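# Transfer capped bottles from crate to tray, standing upright

## Task

Take each bottle that has a cap out of the crate, set it on the tray standing upright, and leave every uncapped bottle in the crate. The task fails if the crate or the tray ends up tilted or shifted from where it was. A bottle counts only if it stays put without the robot holding it. The task also fails if anything the robot is touching at the end sinks more than about a fingernail's width once released.

## Robot and tools

Robot: two Kinova Gen3 arms with seven joints each, named left_arm and right_arm, each carrying a Robotiq 2F-85 two-finger gripper. The names are labels only and do not refer to sides of a camera image. Root links in the scene frame: left_arm at (+0.010, +0.416, 0) m with quat_wxyz (+1.000, 0, 0, +0.028); right_arm at (+0.029, -0.296, 0) m with quat_wxyz (+0.996, 0, 0, -0.084). Both are turned only slightly about z.

Scene frame: the origin sits on the table surface midway between the arms. +z is up, +x points out across the table, and left_arm is on the +y side. Gripper poses in results use this frame. The gripper's own +z runs along the fingers, away from the wrist, and the pads close along its y axis. end_effector_position is the spot between the pads when they are shut. Closed fingertips extend about 19 mm past it, open ones about 6 mm. While closing, the tips also travel roughly 13 mm outward, so keep that clearance above a surface. Printed hand positions can be slightly off, more so at long reach.

execute_actions: argument actions is a list holding zero items or one item; optional pictures (true/false) controls whether camera images come back (they do by default).
- Empty list: sends nothing and reports the current state.
- Move: {"rows": [...], "steps": n}, with 1 to 15 rows and steps at most 15 (default 15). Each step lasts 1/30 s. Row k is used on step k; when rows run out, the final row repeats.
- Wait: {"steps": n} with n up to 300 and no rows. No new command is sent; it returns after n steps counted from the previous result, including the time spent composing the call.

Each row is one flat list of exactly 20 numbers covering both arms, always all 20 even if one arm is idle. Order: left_arm joints 1 to 7, then left gripper position, force_limit, speed; then the same ten for right_arm. Joint numbers are absolute target angles in radians, in the same form as the Joint positions line. Stated ranges per joint: waist -6.283 to 6.283, shoulder -2.250 to 2.250, upper arm roll -6.283 to 6.283, elbow -2.580 to 2.580, forearm roll -6.283 to 6.283, wrist pitch -2.100 to 2.100, wrist roll -6.283 to 6.283. A call is rejected entirely if any target is over 0.013 rad beyond a range end and also farther out than that joint's last reported angle. True ends may differ from the stated ones by up to 0.013 rad; a target past the true end is clipped there and a "joint sent to its limit" line may appear (possibly about an earlier move). Missing that line does not prove there is room left.

Gripper numbers are absolute settings, each in [-1, 1]. position: +1 fully open (85 mm); pads touch near -0.8; -1 means close until blocked. force_limit per pad on a 40 mm object after a slow close: about 20 N at -1, 128 N at 0, 235 N at +1 (thin or tiny objects get less). speed: roughly 20 mm/s at -1, 85 at 0, 150 at +1; a fast close adds up to about 5 N (speed 0) or 12 N (speed +1). To leave a gripper unchanged, resend its previous three numbers, since 0 is a real command. New force or speed values only apply after position changes by at least 0.01; to soften a grip, open first.

Motion: joints have speed and acceleration limits and are synchronised to arrive together; a reversed command stops them together. Each step, a joint's target is capped at 0.304 rad ahead of its measured angle (waist, shoulder, upper arm roll, elbow) or 0.266 rad (forearm roll, wrist pitch, wrist roll), and an arm's targets are scaled back if they would put the gripper over 70 mm from where it is. Large moves may be unfinished when the result arrives. Between calls the arms keep heading for the last row sent, until everything nearly stops or a step is HELD.

Result lines: the state line "left_arm: … | right_arm: …" gives each gripper's position (m) and quat_wxyz. Joint positions and Joint velocities list each arm's joints in order (rad, rad/s). object_status: 0 moving, 1 blocked while opening, 2 blocked while closing (a grip), 3 reached the target or pads met (a small object might still be held). Any new position resets it to 0 until the fingers settle. After -1, confirm it reads 2. The fingers re-close by themselves if a grip slips, except when force_limit was -1, where 2 stays even if the object is gone. position_measured is in nonlinear counts: 3 fully open, about 78 = 60 mm, 130 = 40 mm, 180 = 20 mm, 230 = pads together. "joint command not followed" means the clearance check altered or blocked joint targets on some steps; grippers still obeyed. HELD marks steps where your row was partly or wholly not sent. TORQUE FAULT: contact torque reached a load limit (46.9 N m for the first four joints, 29.5 N m for the wrist three, held weight included) and that arm freezes for 10 s, skipping the rest of the call. MOTOR HOT appears from 60 °C; at 75 °C an OVER-TEMPERATURE FAULT lets that arm sag. Holding loads heats motors.



Avoid: dropping or knocking bottles, tipping or shoving the crate or tray, pushing anything off the table, arms striking or pressing each other, hard contact with surfaces, and finishing while a gripper still supports a bottle. Brief external tugs on held items or pushes on loose ones can occur.

Each tool is called after "Emit:" by a JSON object that holds its "method" and its "body", one argument or row to a line.

## Session

Emit:
{"method": "execute_actions", "body": {
  "actions": []
}}

Scene clock: 0.00 s of 6600.00 s.
left_arm: end_effector_position=(+0.6390, +0.1878, +0.3649) position_measured=3 object_status=3 end_effector_quat_wxyz=(+0.362, +0.709, -0.545, +0.264) | right_arm: end_effector_position=(+0.6179, -0.2733, +0.3811) position_measured=3 object_status=3 end_effector_quat_wxyz=(+0.057, +0.218, +0.929, -0.294)
Joint positions: left_arm=[ 0.009  0.868 -0.079  0.721  0.984  1.66   3.341] | right_arm=[-0.589  0.891  0.284  0.421  0.402  1.986  1.028]
Joint velocities: left_arm=[ 0.  0. -0. -0. -0.  0.  0.] | right_arm=[ 0.    -0.     0.    -0.    -0.001 -0.     0.001]

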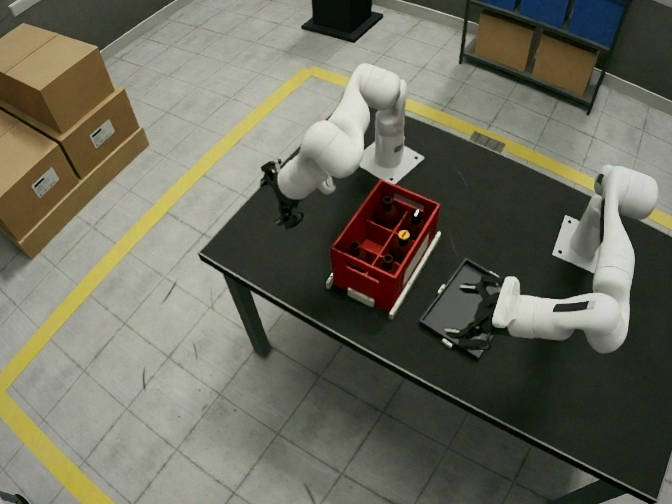

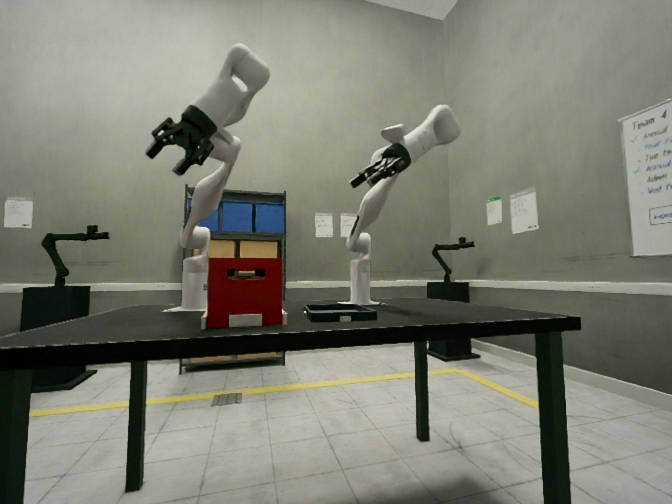

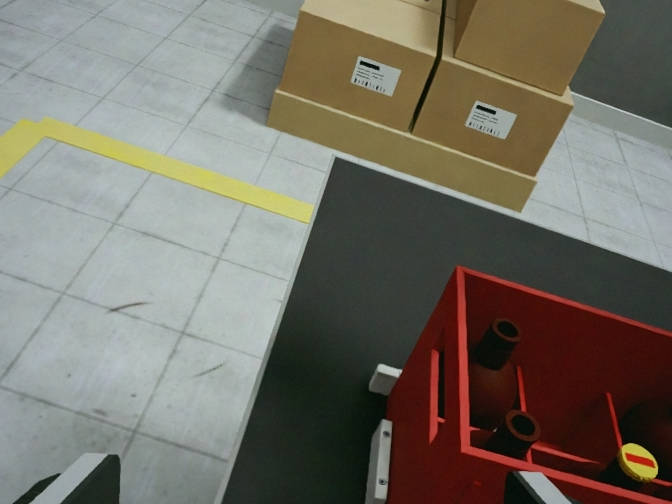

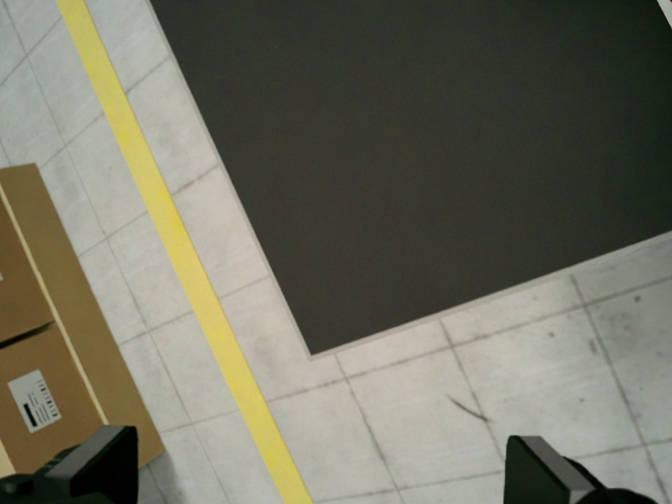

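Emit:
{"method": "execute_actions", "body": {
  "actions": [
    {"rows":[[-0.9,0.3,0,1.2,0,1.6,3.34,1,0,0,-0.731,0.36,0,1.108,0,1.674,0,1,0,0]]}
  ],
  "pictures": false
}}

Emit:
{"method": "execute_actions", "body": {
  "actions": [
    {"steps":60}
  ]
}}

Scene clock: 20.23 s of 6600.00 s.
left_arm: end_effector_position=(+0.5923, +0.3694, +0.3997) position_measured=3 object_status=3 end_effector_quat_wxyz=(+0.257, +0.808, -0.466, +0.254) | right_arm: end_effector_position=(+0.5557, -0.1163, +0.4132) position_measured=3 object_status=3 end_effector_quat_wxyz=(+0.081, +0.196, +0.975, -0.062)
Joint positions: left_arm=[-0.262  0.598 -0.029  0.982  0.752  1.622  3.34 ] | right_arm=[-0.687  0.583  0.088  0.727  0.152  1.774  0.763]
Joint velocities: left_arm=[-0.638 -0.63   0.067  0.52  -0.556 -0.053 -0.001] | right_arm=[-0.156 -0.782 -0.309  0.864 -0.528 -0.352 -0.762]
Steps of this call (steps 1 to 90: nothing new was sent; then 16.73 s passed at rest; steps 91 to 105: all 15 steps of this action). Readings (joint positions | what the end effector reports):
91: left_arm=[0.008 0.867 -0.078 0.722 0.984 1.660 3.341] | right_arm=[-0.589 0.890 0.283 0.422 0.402 1.985 1.028] | left_arm position_measured=3 object_status=3 | right_arm position_measured=3 object_status=3
92: left_arm=[0.003 0.861 -0.076 0.727 0.980 1.658 3.341] | right_arm=[-0.592 0.885 0.279 0.428 0.398 1.981 1.024] | left_arm position_measured=3 object_status=3 | right_arm position_measured=3 object_status=3
94: left_arm=[-0.025 0.833 -0.069 0.754 0.958 1.653 3.340] | right_arm=[-0.604 0.856 0.256 0.455 0.377 1.958 1.002] | left_arm position_measured=3 object_status=3 | right_arm position_measured=3 object_status=3
98: left_arm=[-0.113 0.745 -0.050 0.839 0.883 1.638 3.340] | right_arm=[-0.641 0.762 0.180 0.547 0.295 1.879 0.921] | left_arm position_measured=3 object_status=3 | right_arm position_measured=3 object_status=3
105: the state above

Scene clock: 22.23 s of 6600.00 s.
left_arm: end_effector_position=(+0.2905, +0.7699, +0.3980) position_measured=3 object_status=3 end_effector_quat_wxyz=(-0.019, +0.978, -0.207, +0.008) | right_arm: end_effector_position=(+0.4318, -0.0711, +0.3996) position_measured=3 object_status=3 end_effector_quat_wxyz=(-0.000, +0.483, +0.876, -0.000)
Joint positions: left_arm=[-0.9   0.3  -0.    1.2   0.    1.6   3.34] | right_arm=[-0.731  0.36   0.     1.108  0.     1.674  0.   ]
Joint velocities: left_arm=[-0.001  0.    -0.     0.     0.001 -0.     0.   ] | right_arm=[ 0.     0.     0.    -0.    -0.001  0.    -0.   ]
Steps of this call (steps 1 to 60: the robot went on to your last target). Readings (joint positions | what the end effector reports):
1: left_arm=[-0.284 0.577 -0.027 0.999 0.734 1.620 3.340] | right_arm=[-0.692 0.558 0.078 0.757 0.134 1.763 0.737] | left_arm position_measured=3 object_status=3 | right_arm position_measured=3 object_status=3
2: left_arm=[-0.305 0.556 -0.025 1.014 0.715 1.618 3.340] | right_arm=[-0.697 0.534 0.068 0.788 0.118 1.752 0.709] | left_arm position_measured=3 object_status=3 | right_arm position_measured=3 object_status=3
4: left_arm=[-0.348 0.519 -0.021 1.041 0.678 1.616 3.340] | right_arm=[-0.705 0.490 0.051 0.856 0.088 1.732 0.649] | left_arm position_measured=3 object_status=3 | right_arm position_measured=3 object_status=3
8: left_arm=[-0.435 0.459 -0.015 1.085 0.602 1.611 3.340] | right_arm=[-0.719 0.421 0.023 0.991 0.039 1.701 0.500] | left_arm position_measured=3 object_status=3 | right_arm position_measured=3 object_status=3
60: the state above
All arms were judged still, so your last target was given up. Only a new action makes them travel on or press farther. Fingers that are still opening or closing keep moving.

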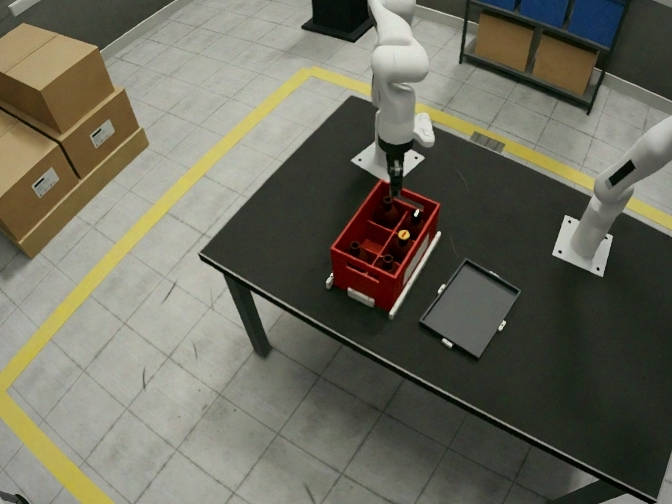

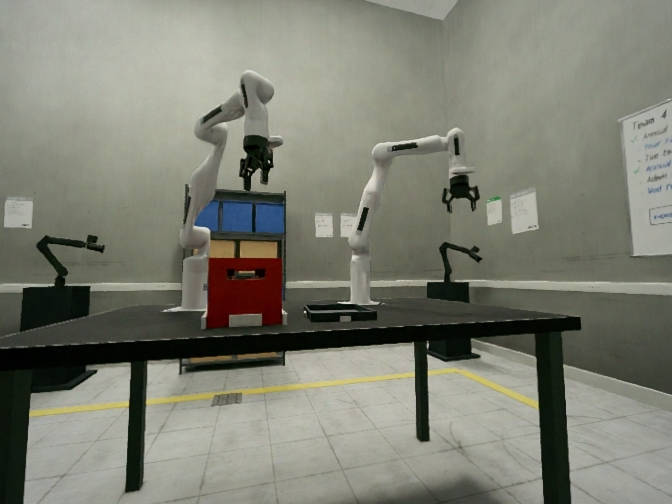

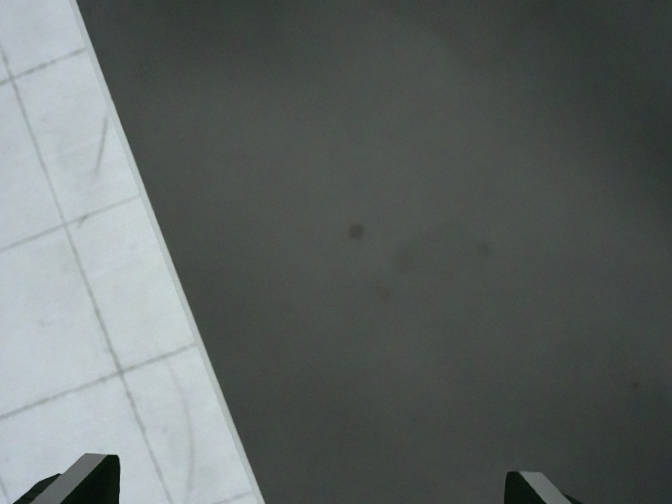

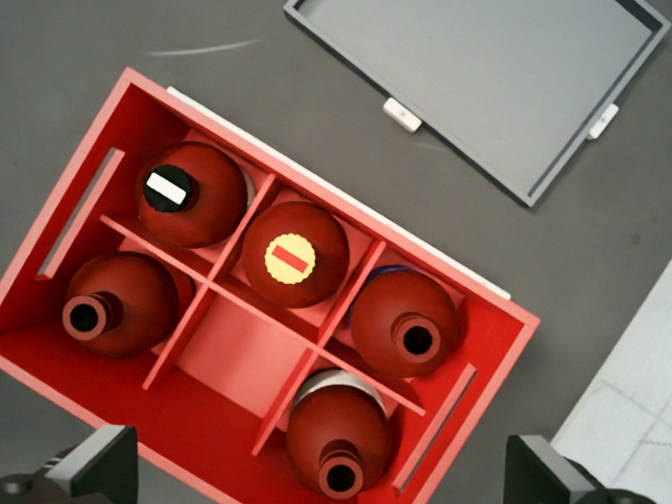

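Emit:
{"method": "execute_actions", "body": {
  "actions": [
    {"rows":[[-0.9,0.3,0,1.2,0,1.6,3.34,1,0,0,-0.856,0.328,0,1.573,0,1.24,0.688,0.3,0,0]]}
  ],
  "pictures": false
}}

Emit:
{"method": "execute_actions", "body": {
  "actions": [
    {"steps":40}
  ]
}}

Scene clock: 37.10 s of 6600.00 s.
left_arm: end_effector_position=(+0.2905, +0.7699, +0.3980) position_measured=3 object_status=3 end_effector_quat_wxyz=(-0.019, +0.978, -0.207, +0.008) | right_arm: end_effector_position=(+0.3890, -0.0414, +0.2924) position_measured=88 object_status=0 end_effector_quat_wxyz=(-0.002, +0.252, +0.968, -0.002)
Joint positions: left_arm=[-0.9   0.3   0.    1.2   0.    1.6   3.34] | right_arm=[-0.839  0.333 -0.     1.491 -0.     1.323  0.391]
Joint velocities: left_arm=[ 0.     0.001  0.     0.001  0.001 -0.     0.   ] | right_arm=[-0.113 -0.02  -0.     0.615  0.002 -0.62   1.215]
Steps of this call (steps 1 to 90: nothing new was sent; then 11.37 s passed at rest; steps 91 to 105: all 15 steps of this action). Readings (joint positions | what the end effector reports):
91: left_arm=[-0.900 0.300 0.000 1.200 0.000 1.600 3.340] | right_arm=[-0.732 0.360 0.000 1.109 0.000 1.673 0.001] | left_arm position_measured=3 object_status=3 | right_arm position_measured=3 object_status=0
92: left_arm=[-0.900 0.300 0.000 1.200 0.000 1.600 3.340] | right_arm=[-0.734 0.359 0.001 1.114 0.000 1.669 0.004] | left_arm position_measured=3 object_status=3 | right_arm position_measured=4 object_status=0
94: left_arm=[-0.900 0.300 0.000 1.200 0.000 1.600 3.340] | right_arm=[-0.746 0.355 0.001 1.140 0.001 1.646 0.027] | left_arm position_measured=3 object_status=3 | right_arm position_measured=14 object_status=0
98: left_arm=[-0.900 0.300 0.000 1.200 0.000 1.600 3.340] | right_arm=[-0.791 0.343 0.000 1.259 -0.000 1.542 0.131] | left_arm position_measured=3 object_status=3 | right_arm position_measured=43 object_status=0
105: the state above

Scene clock: 38.43 s of 6600.00 s.
left_arm: end_effector_position=(+0.2905, +0.7699, +0.3980) position_measured=3 object_status=3 end_effector_quat_wxyz=(-0.019, +0.978, -0.207, +0.008) | right_arm: end_effector_position=(+0.3793, -0.0402, +0.2699) position_measured=91 object_status=3 end_effector_quat_wxyz=(+0.000, +0.098, +0.995, +0.000)
Joint positions: left_arm=[-0.9   0.3   0.    1.2   0.    1.6   3.34] | right_arm=[-0.856  0.328  0.     1.573  0.     1.24   0.688]
Joint velocities: left_arm=[ 0.001  0.002  0.    -0.    -0.001  0.     0.   ] | right_arm=[-0.  0. -0.  0.  0. -0. -0.]
Steps of this call (steps 1 to 30: the robot went on to your last target; steps 31 to 40: nothing new was sent). Readings (joint positions | what the end effector reports):
1: left_arm=[-0.900 0.300 0.000 1.200 0.000 1.600 3.340] | right_arm=[-0.843 0.333 -0.000 1.509 -0.000 1.304 0.432] | left_arm position_measured=3 object_status=3 | right_arm position_measured=89 object_status=0
2: left_arm=[-0.900 0.300 0.000 1.200 0.000 1.600 3.340] | right_arm=[-0.845 0.332 -0.000 1.524 -0.000 1.290 0.473] | left_arm position_measured=3 object_status=3 | right_arm position_measured=90 object_status=0
4: left_arm=[-0.900 0.300 0.000 1.200 0.000 1.600 3.340] | right_arm=[-0.850 0.331 -0.000 1.545 -0.000 1.268 0.554] | left_arm position_measured=3 object_status=3 | right_arm position_measured=91 object_status=0
8: left_arm=[-0.900 0.300 0.000 1.200 0.000 1.600 3.340] | right_arm=[-0.855 0.329 -0.000 1.571 -0.000 1.242 0.678] | left_arm position_measured=3 object_status=3 | right_arm position_measured=91 object_status=0
40: the state above
All arms were judged still, so your last target was given up. Only a new action makes them travel on or press farther. Fingers that are still opening or closing keep moving.

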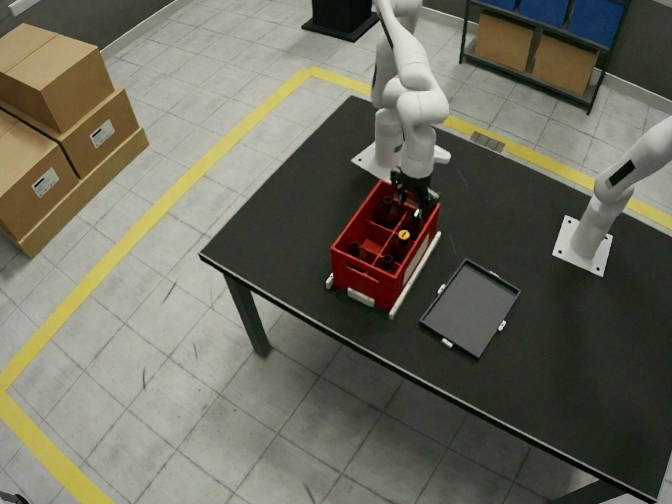

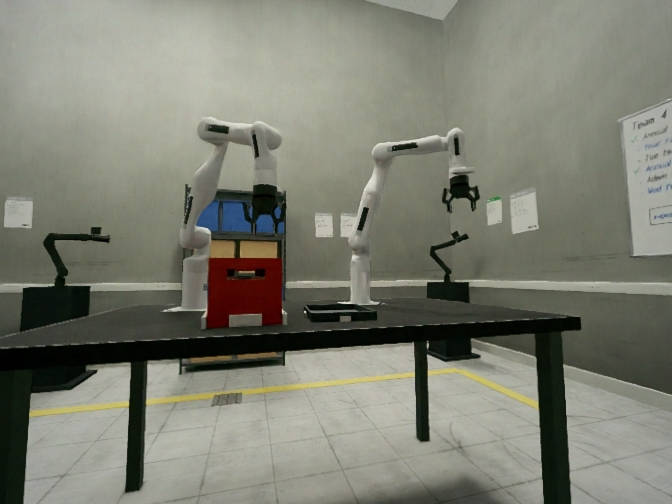

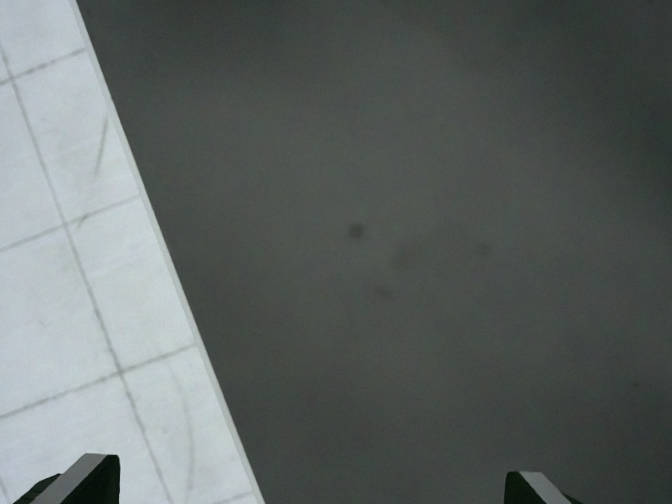

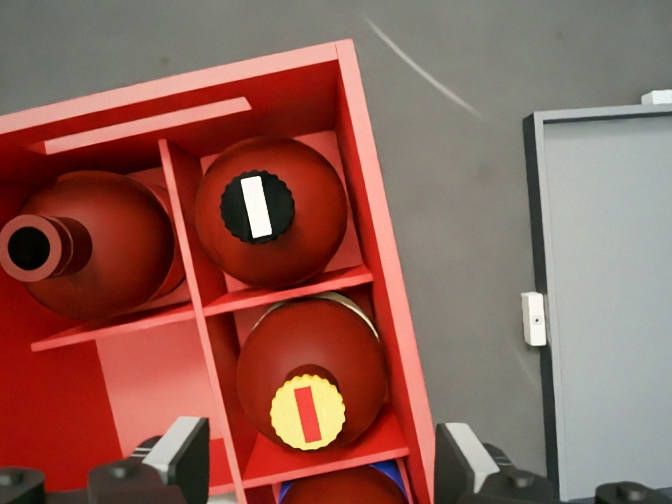

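Emit:
{"method": "execute_actions", "body": {
  "actions": [
    {"rows":[[-0.9,0.3,0,1.2,0,1.6,3.34,1,0,0,-0.856,0.328,0,1.573,0,1.24,-0.688,0.3,0,0]]}
  ],
  "pictures": false
}}

Emit:
{"method": "execute_actions", "body": {
  "actions": [
    {"steps":40}
  ]
}}

Scene clock: 48.23 s of 6600.00 s.
left_arm: end_effector_position=(+0.2905, +0.7699, +0.3980) position_measured=3 object_status=3 end_effector_quat_wxyz=(-0.019, +0.978, -0.207, +0.008) | right_arm: end_effector_position=(+0.3793, -0.0402, +0.2699) position_measured=91 object_status=3 end_effector_quat_wxyz=(+0.000, +0.342, +0.940, +0.000)
Joint positions: left_arm=[-0.9   0.3   0.    1.2   0.    1.6   3.34] | right_arm=[-0.856  0.328 -0.     1.573 -0.     1.24   0.186]
Joint velocities: left_arm=[-0.002 -0.001  0.     0.    -0.    -0.    -0.   ] | right_arm=[-0.     0.     0.     0.     0.001 -0.    -1.215]
Steps of this call (steps 1 to 90: nothing new was sent; then 6.30 s passed at rest; steps 91 to 105: all 15 steps of this action). Readings (joint positions | what the end effector reports):
91: left_arm=[-0.900 0.300 0.000 1.200 0.000 1.600 3.340] | right_arm=[-0.856 0.328 -0.000 1.573 0.000 1.240 0.687] | left_arm position_measured=3 object_status=3 | right_arm position_measured=91 object_status=3
92: left_arm=[-0.900 0.300 0.000 1.200 0.000 1.600 3.340] | right_arm=[-0.856 0.328 -0.000 1.573 0.000 1.240 0.678] | left_arm position_measured=3 object_status=3 | right_arm position_measured=91 object_status=3
94: left_arm=[-0.900 0.300 0.000 1.200 0.000 1.600 3.340] | right_arm=[-0.856 0.328 -0.000 1.573 0.000 1.240 0.630] | left_arm position_measured=3 object_status=3 | right_arm position_measured=91 object_status=3
98: left_arm=[-0.900 0.300 0.000 1.200 0.000 1.600 3.340] | right_arm=[-0.856 0.328 -0.000 1.573 -0.000 1.240 0.470] | left_arm position_measured=3 object_status=3 | right_arm position_measured=91 object_status=3
105: the state above

Scene clock: 49.57 s of 6600.00 s.
left_arm: end_effector_position=(+0.2905, +0.7699, +0.3980) position_measured=3 object_status=3 end_effector_quat_wxyz=(-0.019, +0.978, -0.207, +0.008) | right_arm: end_effector_position=(+0.3793, -0.0402, +0.2699) position_measured=91 object_status=3 end_effector_quat_wxyz=(+0.000, +0.707, +0.707, +0.000)
Joint positions: left_arm=[-0.9   0.3   0.    1.2  -0.    1.6   3.34] | right_arm=[-0.856  0.328  0.     1.573  0.     1.24  -0.688]
Joint velocities: left_arm=[-0.    -0.001 -0.    -0.001 -0.001  0.    -0.   ] | right_arm=[-0.    -0.     0.     0.     0.001 -0.     0.001]
Steps of this call (steps 1 to 40: the robot went on to your last target). Readings (joint positions | what the end effector reports):
1: left_arm=[-0.900 0.300 0.000 1.200 0.000 1.600 3.340] | right_arm=[-0.856 0.328 -0.000 1.573 -0.000 1.240 0.145] | left_arm position_measured=3 object_status=3 | right_arm position_measured=91 object_status=3
2: left_arm=[-0.900 0.300 0.000 1.200 0.000 1.600 3.340] | right_arm=[-0.856 0.328 -0.000 1.573 -0.000 1.240 0.105] | left_arm position_measured=3 object_status=3 | right_arm position_measured=91 object_status=3
4: left_arm=[-0.900 0.300 0.000 1.200 0.000 1.600 3.340] | right_arm=[-0.856 0.328 -0.000 1.573 -0.000 1.240 0.023] | left_arm position_measured=3 object_status=3 | right_arm position_measured=91 object_status=3
8: left_arm=[-0.900 0.300 0.000 1.200 0.000 1.600 3.340] | right_arm=[-0.856 0.328 -0.000 1.573 -0.000 1.240 -0.139] | left_arm position_measured=3 object_status=3 | right_arm position_measured=91 object_status=3
40: the state above

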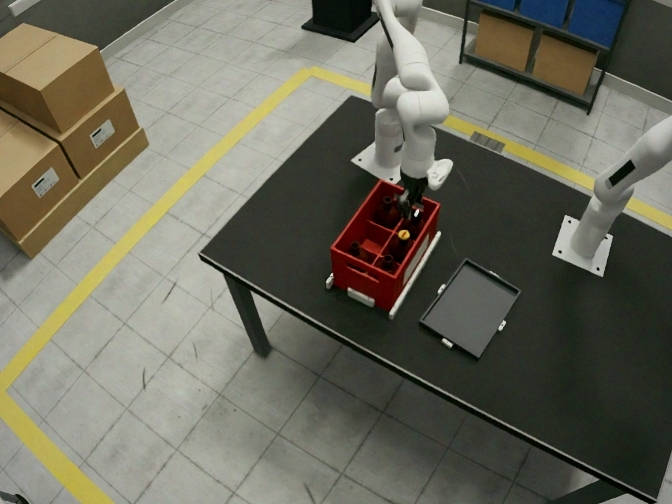

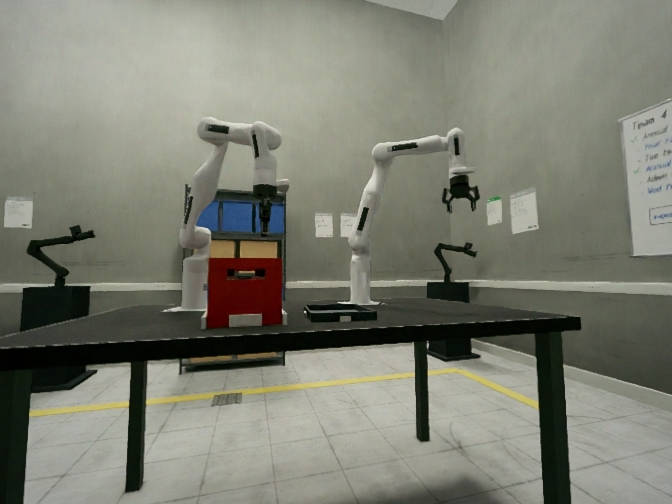

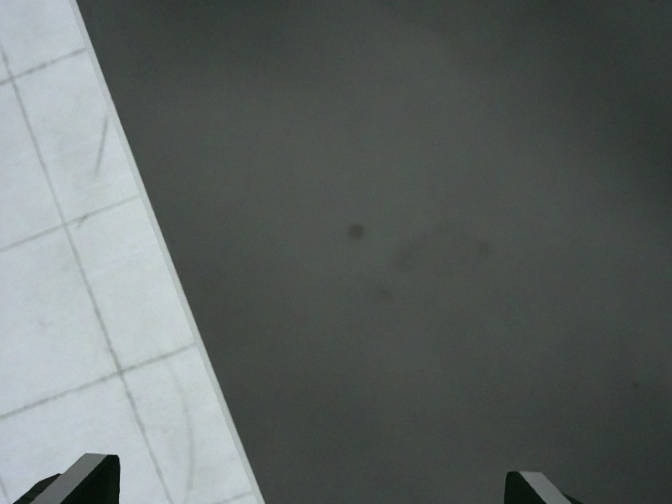

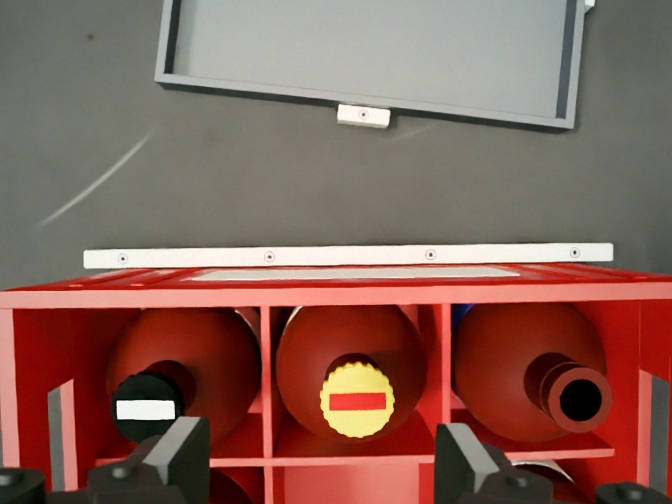

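Emit:
{"method": "execute_actions", "body": {
  "actions": [
    {"rows":[[-0.9,0.3,0,1.2,0,1.6,3.34,1,0,0,-0.816,0.423,0,1.7096,0,1.009,-0.648,0.3,0,0]]}
  ],
  "pictures": false
}}

Emit:
{"method": "execute_actions", "body": {
  "actions": [
    {"steps":20}
  ]
}}

Scene clock: 64.10 s of 6600.00 s.
left_arm: end_effector_position=(+0.2905, +0.7699, +0.3980) position_measured=3 object_status=3 end_effector_quat_wxyz=(-0.019, +0.978, -0.207, +0.008) | right_arm: end_effector_position=(+0.3937, -0.0507, +0.1901) position_measured=91 object_status=3 end_effector_quat_wxyz=(+0.000, +0.707, +0.707, +0.000)
Joint positions: left_arm=[-0.9   0.3   0.    1.2   0.    1.6   3.34] | right_arm=[-0.817  0.422  0.     1.709 -0.     1.009 -0.648]
Joint velocities: left_arm=[ 0.     0.001  0.    -0.001  0.    -0.    -0.   ] | right_arm=[ 0.005  0.008 -0.     0.002 -0.    -0.002 -0.   ]
Steps of this call (steps 1 to 15: the robot went on to your last target; steps 16 to 90: nothing new was sent; then 11.03 s passed at rest; steps 91 to 105: all 15 steps of this action). Readings (joint positions | what the end effector reports):
91: left_arm=[-0.900 0.300 0.000 1.200 0.000 1.600 3.340] | right_arm=[-0.856 0.329 -0.000 1.574 -0.000 1.239 -0.688] | left_arm position_measured=3 object_status=3 | right_arm position_measured=91 object_status=3
92: left_arm=[-0.900 0.300 0.000 1.200 0.000 1.600 3.340] | right_arm=[-0.854 0.332 -0.000 1.578 -0.000 1.231 -0.687] | left_arm position_measured=3 object_status=3 | right_arm position_measured=91 object_status=3
94: left_arm=[-0.900 0.300 0.000 1.200 0.000 1.600 3.340] | right_arm=[-0.845 0.351 -0.001 1.603 -0.000 1.188 -0.679] | left_arm position_measured=3 object_status=3 | right_arm position_measured=91 object_status=3
98: left_arm=[-0.900 0.300 0.000 1.200 0.000 1.600 3.340] | right_arm=[-0.823 0.408 0.000 1.687 0.000 1.048 -0.655] | left_arm position_measured=3 object_status=3 | right_arm position_measured=91 object_status=3
105: the state above

Scene clock: 64.77 s of 6600.00 s.
left_arm: end_effector_position=(+0.2905, +0.7699, +0.3980) position_measured=3 object_status=3 end_effector_quat_wxyz=(-0.019, +0.978, -0.207, +0.008) | right_arm: end_effector_position=(+0.3937, -0.0510, +0.1897) position_measured=91 object_status=3 end_effector_quat_wxyz=(-0.000, +0.707, +0.707, -0.000)
Joint positions: left_arm=[-0.9   0.3   0.    1.2   0.    1.6   3.34] | right_arm=[-0.816  0.423  0.     1.71   0.     1.009 -0.648]
Joint velocities: left_arm=[ 0.002  0.    -0.     0.     0.001  0.    -0.   ] | right_arm=[ 0.  0. -0. -0. -0. -0. -0.]
Steps of this call (steps 1 to 15: the robot went on to your last target; steps 16 to 20: nothing new was sent). Readings (joint positions | what the end effector reports):
1: left_arm=[-0.900 0.300 0.000 1.200 0.000 1.600 3.340] | right_arm=[-0.816 0.422 0.000 1.710 0.000 1.009 -0.648] | left_arm position_measured=3 object_status=3 | right_arm position_measured=91 object_status=3
2: left_arm=[-0.900 0.300 0.000 1.200 0.000 1.600 3.340] | right_arm=[-0.816 0.423 0.000 1.710 0.000 1.009 -0.648] | left_arm position_measured=3 object_status=3 | right_arm position_measured=91 object_status=3
4: left_arm=[-0.900 0.300 -0.000 1.200 0.000 1.600 3.340] | right_arm=[-0.816 0.423 0.000 1.710 0.000 1.009 -0.648] | left_arm position_measured=3 object_status=3 | right_arm position_measured=91 object_status=3
8: left_arm=[-0.900 0.300 0.000 1.200 0.000 1.600 3.340] | right_arm=[-0.816 0.423 0.000 1.710 0.000 1.009 -0.648] | left_arm position_measured=3 object_status=3 | right_arm position_measured=91 object_status=3
20: the state above
All arms were judged still, so your last target was given up. Only a new action makes them travel on or press farther. Fingers that are still opening or closing keep moving.

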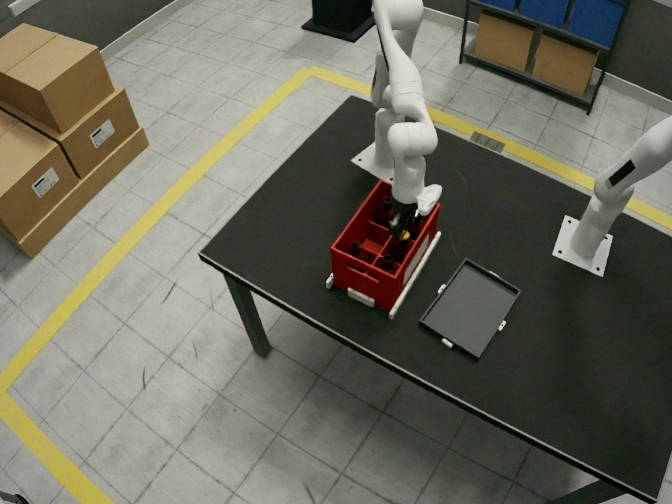

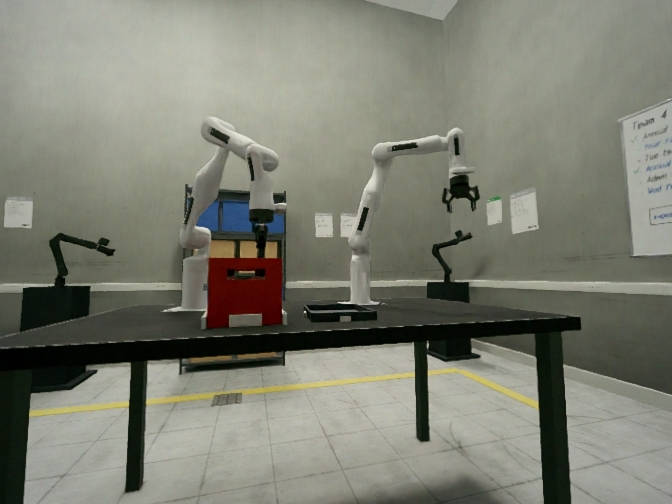

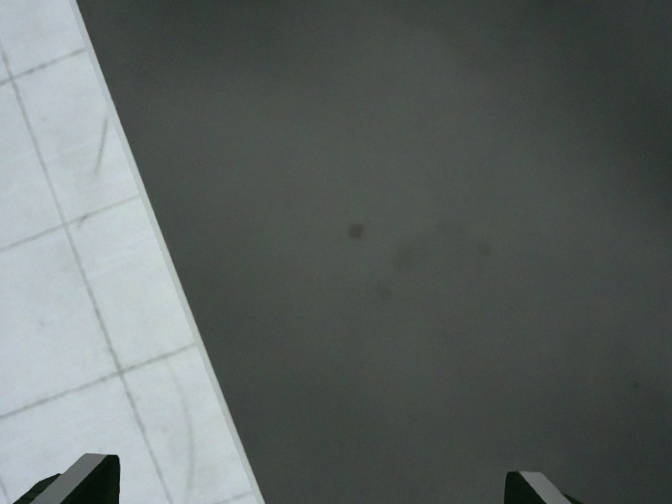

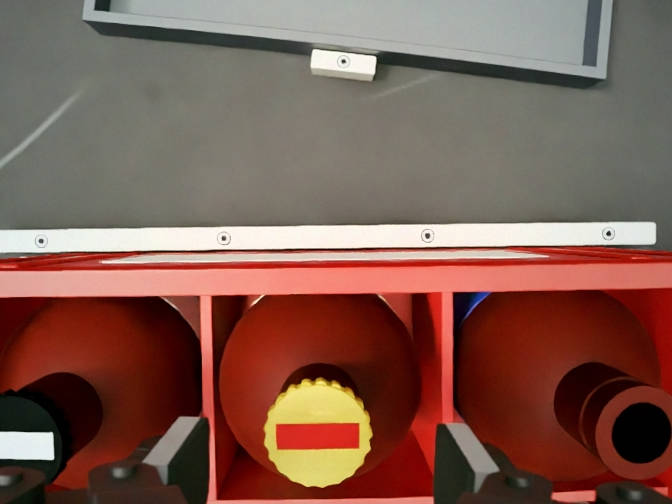

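Emit:
{"method": "execute_actions", "body": {
  "actions": [
    {"rows":[[-0.9,0.3,0,1.2,0,1.6,3.34,1,0,0,-0.816,0.479,0,1.7698,0,0.893,-0.648,0.3,0,0]]}
  ],
  "pictures": false
}}

Emit:
{"method": "execute_actions", "body": {
  "actions": [
    {"rows":[[-0.9,0.3,0,1.2,0,1.6,3.34,1,0,0,-0.816,0.479,0,1.7698,0,0.893,-0.648,-1,-0.3,0]]}
  ],
  "pictures": false
}}

Emit:
{"method": "execute_actions", "body": {
  "actions": [
    {"steps":10}
  ]
}}

Scene clock: 75.30 s of 6600.00 s.
left_arm: end_effector_position=(+0.2905, +0.7699, +0.3980) position_measured=3 object_status=3 end_effector_quat_wxyz=(-0.019, +0.978, -0.207, +0.008) | right_arm: end_effector_position=(+0.3937, -0.0510, +0.1499) position_measured=91 object_status=3 end_effector_quat_wxyz=(+0.000, +0.707, +0.707, +0.000)
Joint positions: left_arm=[-0.9   0.3   0.    1.2   0.    1.6   3.34] | right_arm=[-0.816  0.479 -0.     1.77   0.     0.893 -0.648]
Joint velocities: left_arm=[ 0.    -0.    -0.    -0.001 -0.001  0.    -0.   ] | right_arm=[-0.     0.003 -0.     0.001  0.001 -0.    -0.001]
Steps of this call (steps 1 to 90: nothing new was sent; then 7.03 s passed at rest; steps 91 to 105: all 15 steps of this action). Readings (joint positions | what the end effector reports):
91: left_arm=[-0.900 0.300 0.000 1.200 0.000 1.600 3.340] | right_arm=[-0.816 0.424 0.000 1.710 -0.000 1.008 -0.648] | left_arm position_measured=3 object_status=3 | right_arm position_measured=91 object_status=3
92: left_arm=[-0.900 0.300 0.000 1.200 0.000 1.600 3.340] | right_arm=[-0.816 0.429 0.000 1.714 -0.000 0.999 -0.648] | left_arm position_measured=3 object_status=3 | right_arm position_measured=91 object_status=3
94: left_arm=[-0.900 0.300 0.000 1.200 0.000 1.600 3.340] | right_arm=[-0.816 0.453 0.000 1.739 -0.000 0.952 -0.648] | left_arm position_measured=3 object_status=3 | right_arm position_measured=91 object_status=3
98: left_arm=[-0.900 0.300 0.000 1.200 0.000 1.600 3.340] | right_arm=[-0.816 0.477 -0.000 1.769 0.000 0.895 -0.648] | left_arm position_measured=3 object_status=3 | right_arm position_measured=91 object_status=3
105: the state above

Scene clock: 75.80 s of 6600.00 s.
left_arm: end_effector_position=(+0.2905, +0.7699, +0.3980) position_measured=3 object_status=3 end_effector_quat_wxyz=(-0.019, +0.978, -0.207, +0.008) | right_arm: end_effector_position=(+0.3935, -0.0509, +0.1499) position_measured=167 object_status=0 end_effector_quat_wxyz=(-0.000, +0.707, +0.707, -0.000)
Joint positions: left_arm=[-0.9   0.3   0.    1.2   0.    1.6   3.34] | right_arm=[-0.816  0.479 -0.     1.77  -0.     0.893 -0.648]
Joint velocities: left_arm=[-0.     0.001 -0.     0.002  0.001 -0.     0.   ] | right_arm=[-0.     0.001  0.     0.    -0.001 -0.     0.001]
Steps of this call (steps 1 to 15: all 15 steps of this action). Readings (joint positions | what the end effector reports):
1: left_arm=[-0.900 0.300 0.000 1.200 0.000 1.600 3.340] | right_arm=[-0.816 0.479 -0.000 1.770 0.000 0.893 -0.648] | left_arm position_measured=3 object_status=3 | right_arm position_measured=91 object_status=0
2: left_arm=[-0.900 0.300 0.000 1.200 0.000 1.600 3.340] | right_arm=[-0.816 0.479 -0.000 1.770 0.000 0.893 -0.648] | left_arm position_measured=3 object_status=3 | right_arm position_measured=92 object_status=0
4: left_arm=[-0.900 0.300 0.000 1.200 0.000 1.600 3.340] | right_arm=[-0.816 0.479 -0.000 1.770 0.000 0.893 -0.648] | left_arm position_measured=3 object_status=3 | right_arm position_measured=102 object_status=0
8: left_arm=[-0.900 0.300 0.000 1.200 0.000 1.600 3.340] | right_arm=[-0.816 0.479 0.000 1.770 0.000 0.893 -0.648] | left_arm position_measured=3 object_status=3 | right_arm position_measured=131 object_status=0
15: the state above

Scene clock: 76.13 s of 6600.00 s.
left_arm: end_effector_position=(+0.2905, +0.7699, +0.3980) position_measured=3 object_status=3 end_effector_quat_wxyz=(-0.019, +0.978, -0.207, +0.008) | right_arm: end_effector_position=(+0.3935, -0.0509, +0.1499) position_measured=167 object_status=2 end_effector_quat_wxyz=(-0.000, +0.707, +0.707, -0.000)
Joint positions: left_arm=[-0.9   0.3   0.    1.2   0.    1.6   3.34] | right_arm=[-0.816  0.479 -0.     1.77  -0.     0.893 -0.648]
Joint velocities: left_arm=[ 0.     0.     0.    -0.001  0.     0.     0.   ] | right_arm=[ 0.     0.    -0.     0.     0.001  0.    -0.   ]
Steps of this call (steps 1 to 10: the robot went on to your last target). Readings (joint positions | what the end effector reports):
1: left_arm=[-0.900 0.300 0.000 1.200 0.000 1.600 3.340] | right_arm=[-0.816 0.479 -0.000 1.770 -0.000 0.893 -0.648] | left_arm position_measured=3 object_status=3 | right_arm position_measured=167 object_status=0
2: left_arm=[-0.900 0.300 0.000 1.200 0.000 1.600 3.340] | right_arm=[-0.816 0.479 -0.000 1.770 -0.000 0.893 -0.648] | left_arm position_measured=3 object_status=3 | right_arm position_measured=167 object_status=0
4: left_arm=[-0.900 0.300 0.000 1.200 0.000 1.600 3.340] | right_arm=[-0.816 0.479 -0.000 1.770 -0.000 0.893 -0.648] | left_arm position_measured=3 object_status=3 | right_arm position_measured=167 object_status=2
8: left_arm=[-0.900 0.300 0.000 1.200 0.000 1.600 3.340] | right_arm=[-0.816 0.479 -0.000 1.770 -0.000 0.893 -0.648] | left_arm position_measured=3 object_status=3 | right_arm position_measured=167 object_status=2
10: the state above

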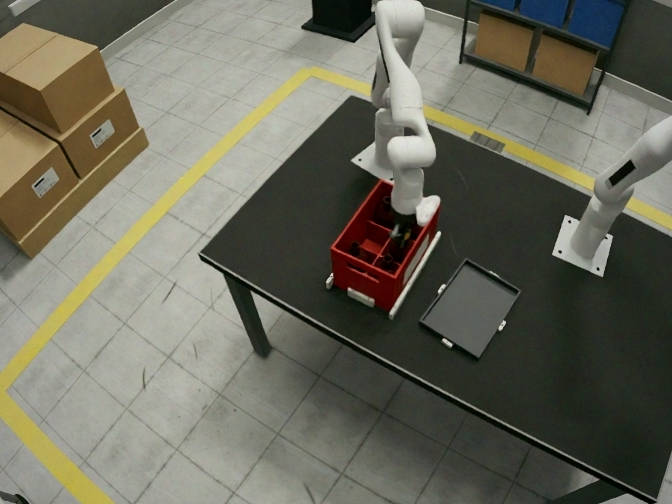

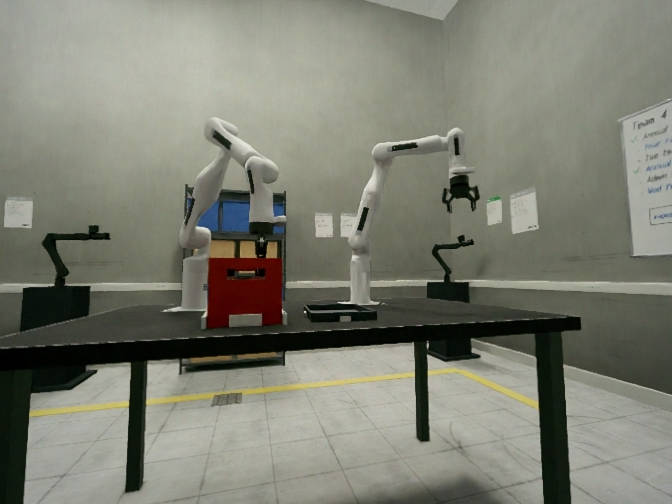

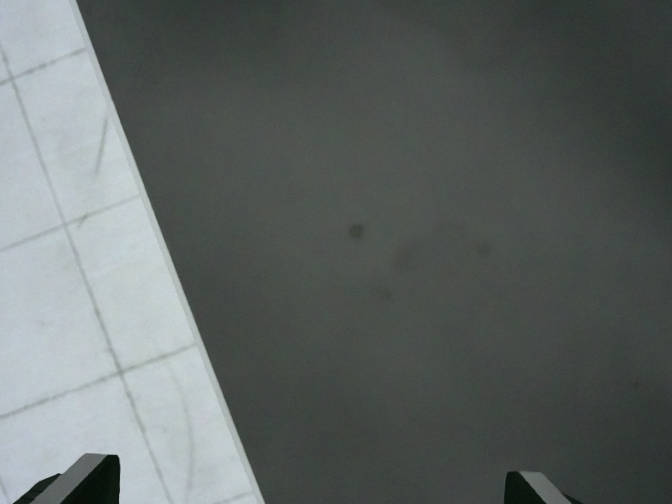

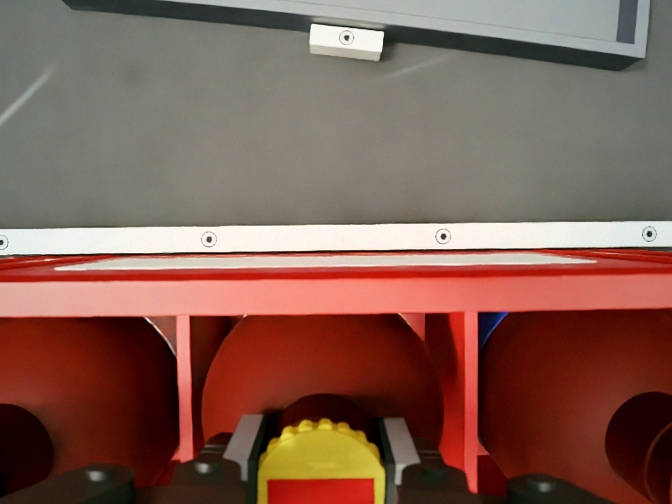

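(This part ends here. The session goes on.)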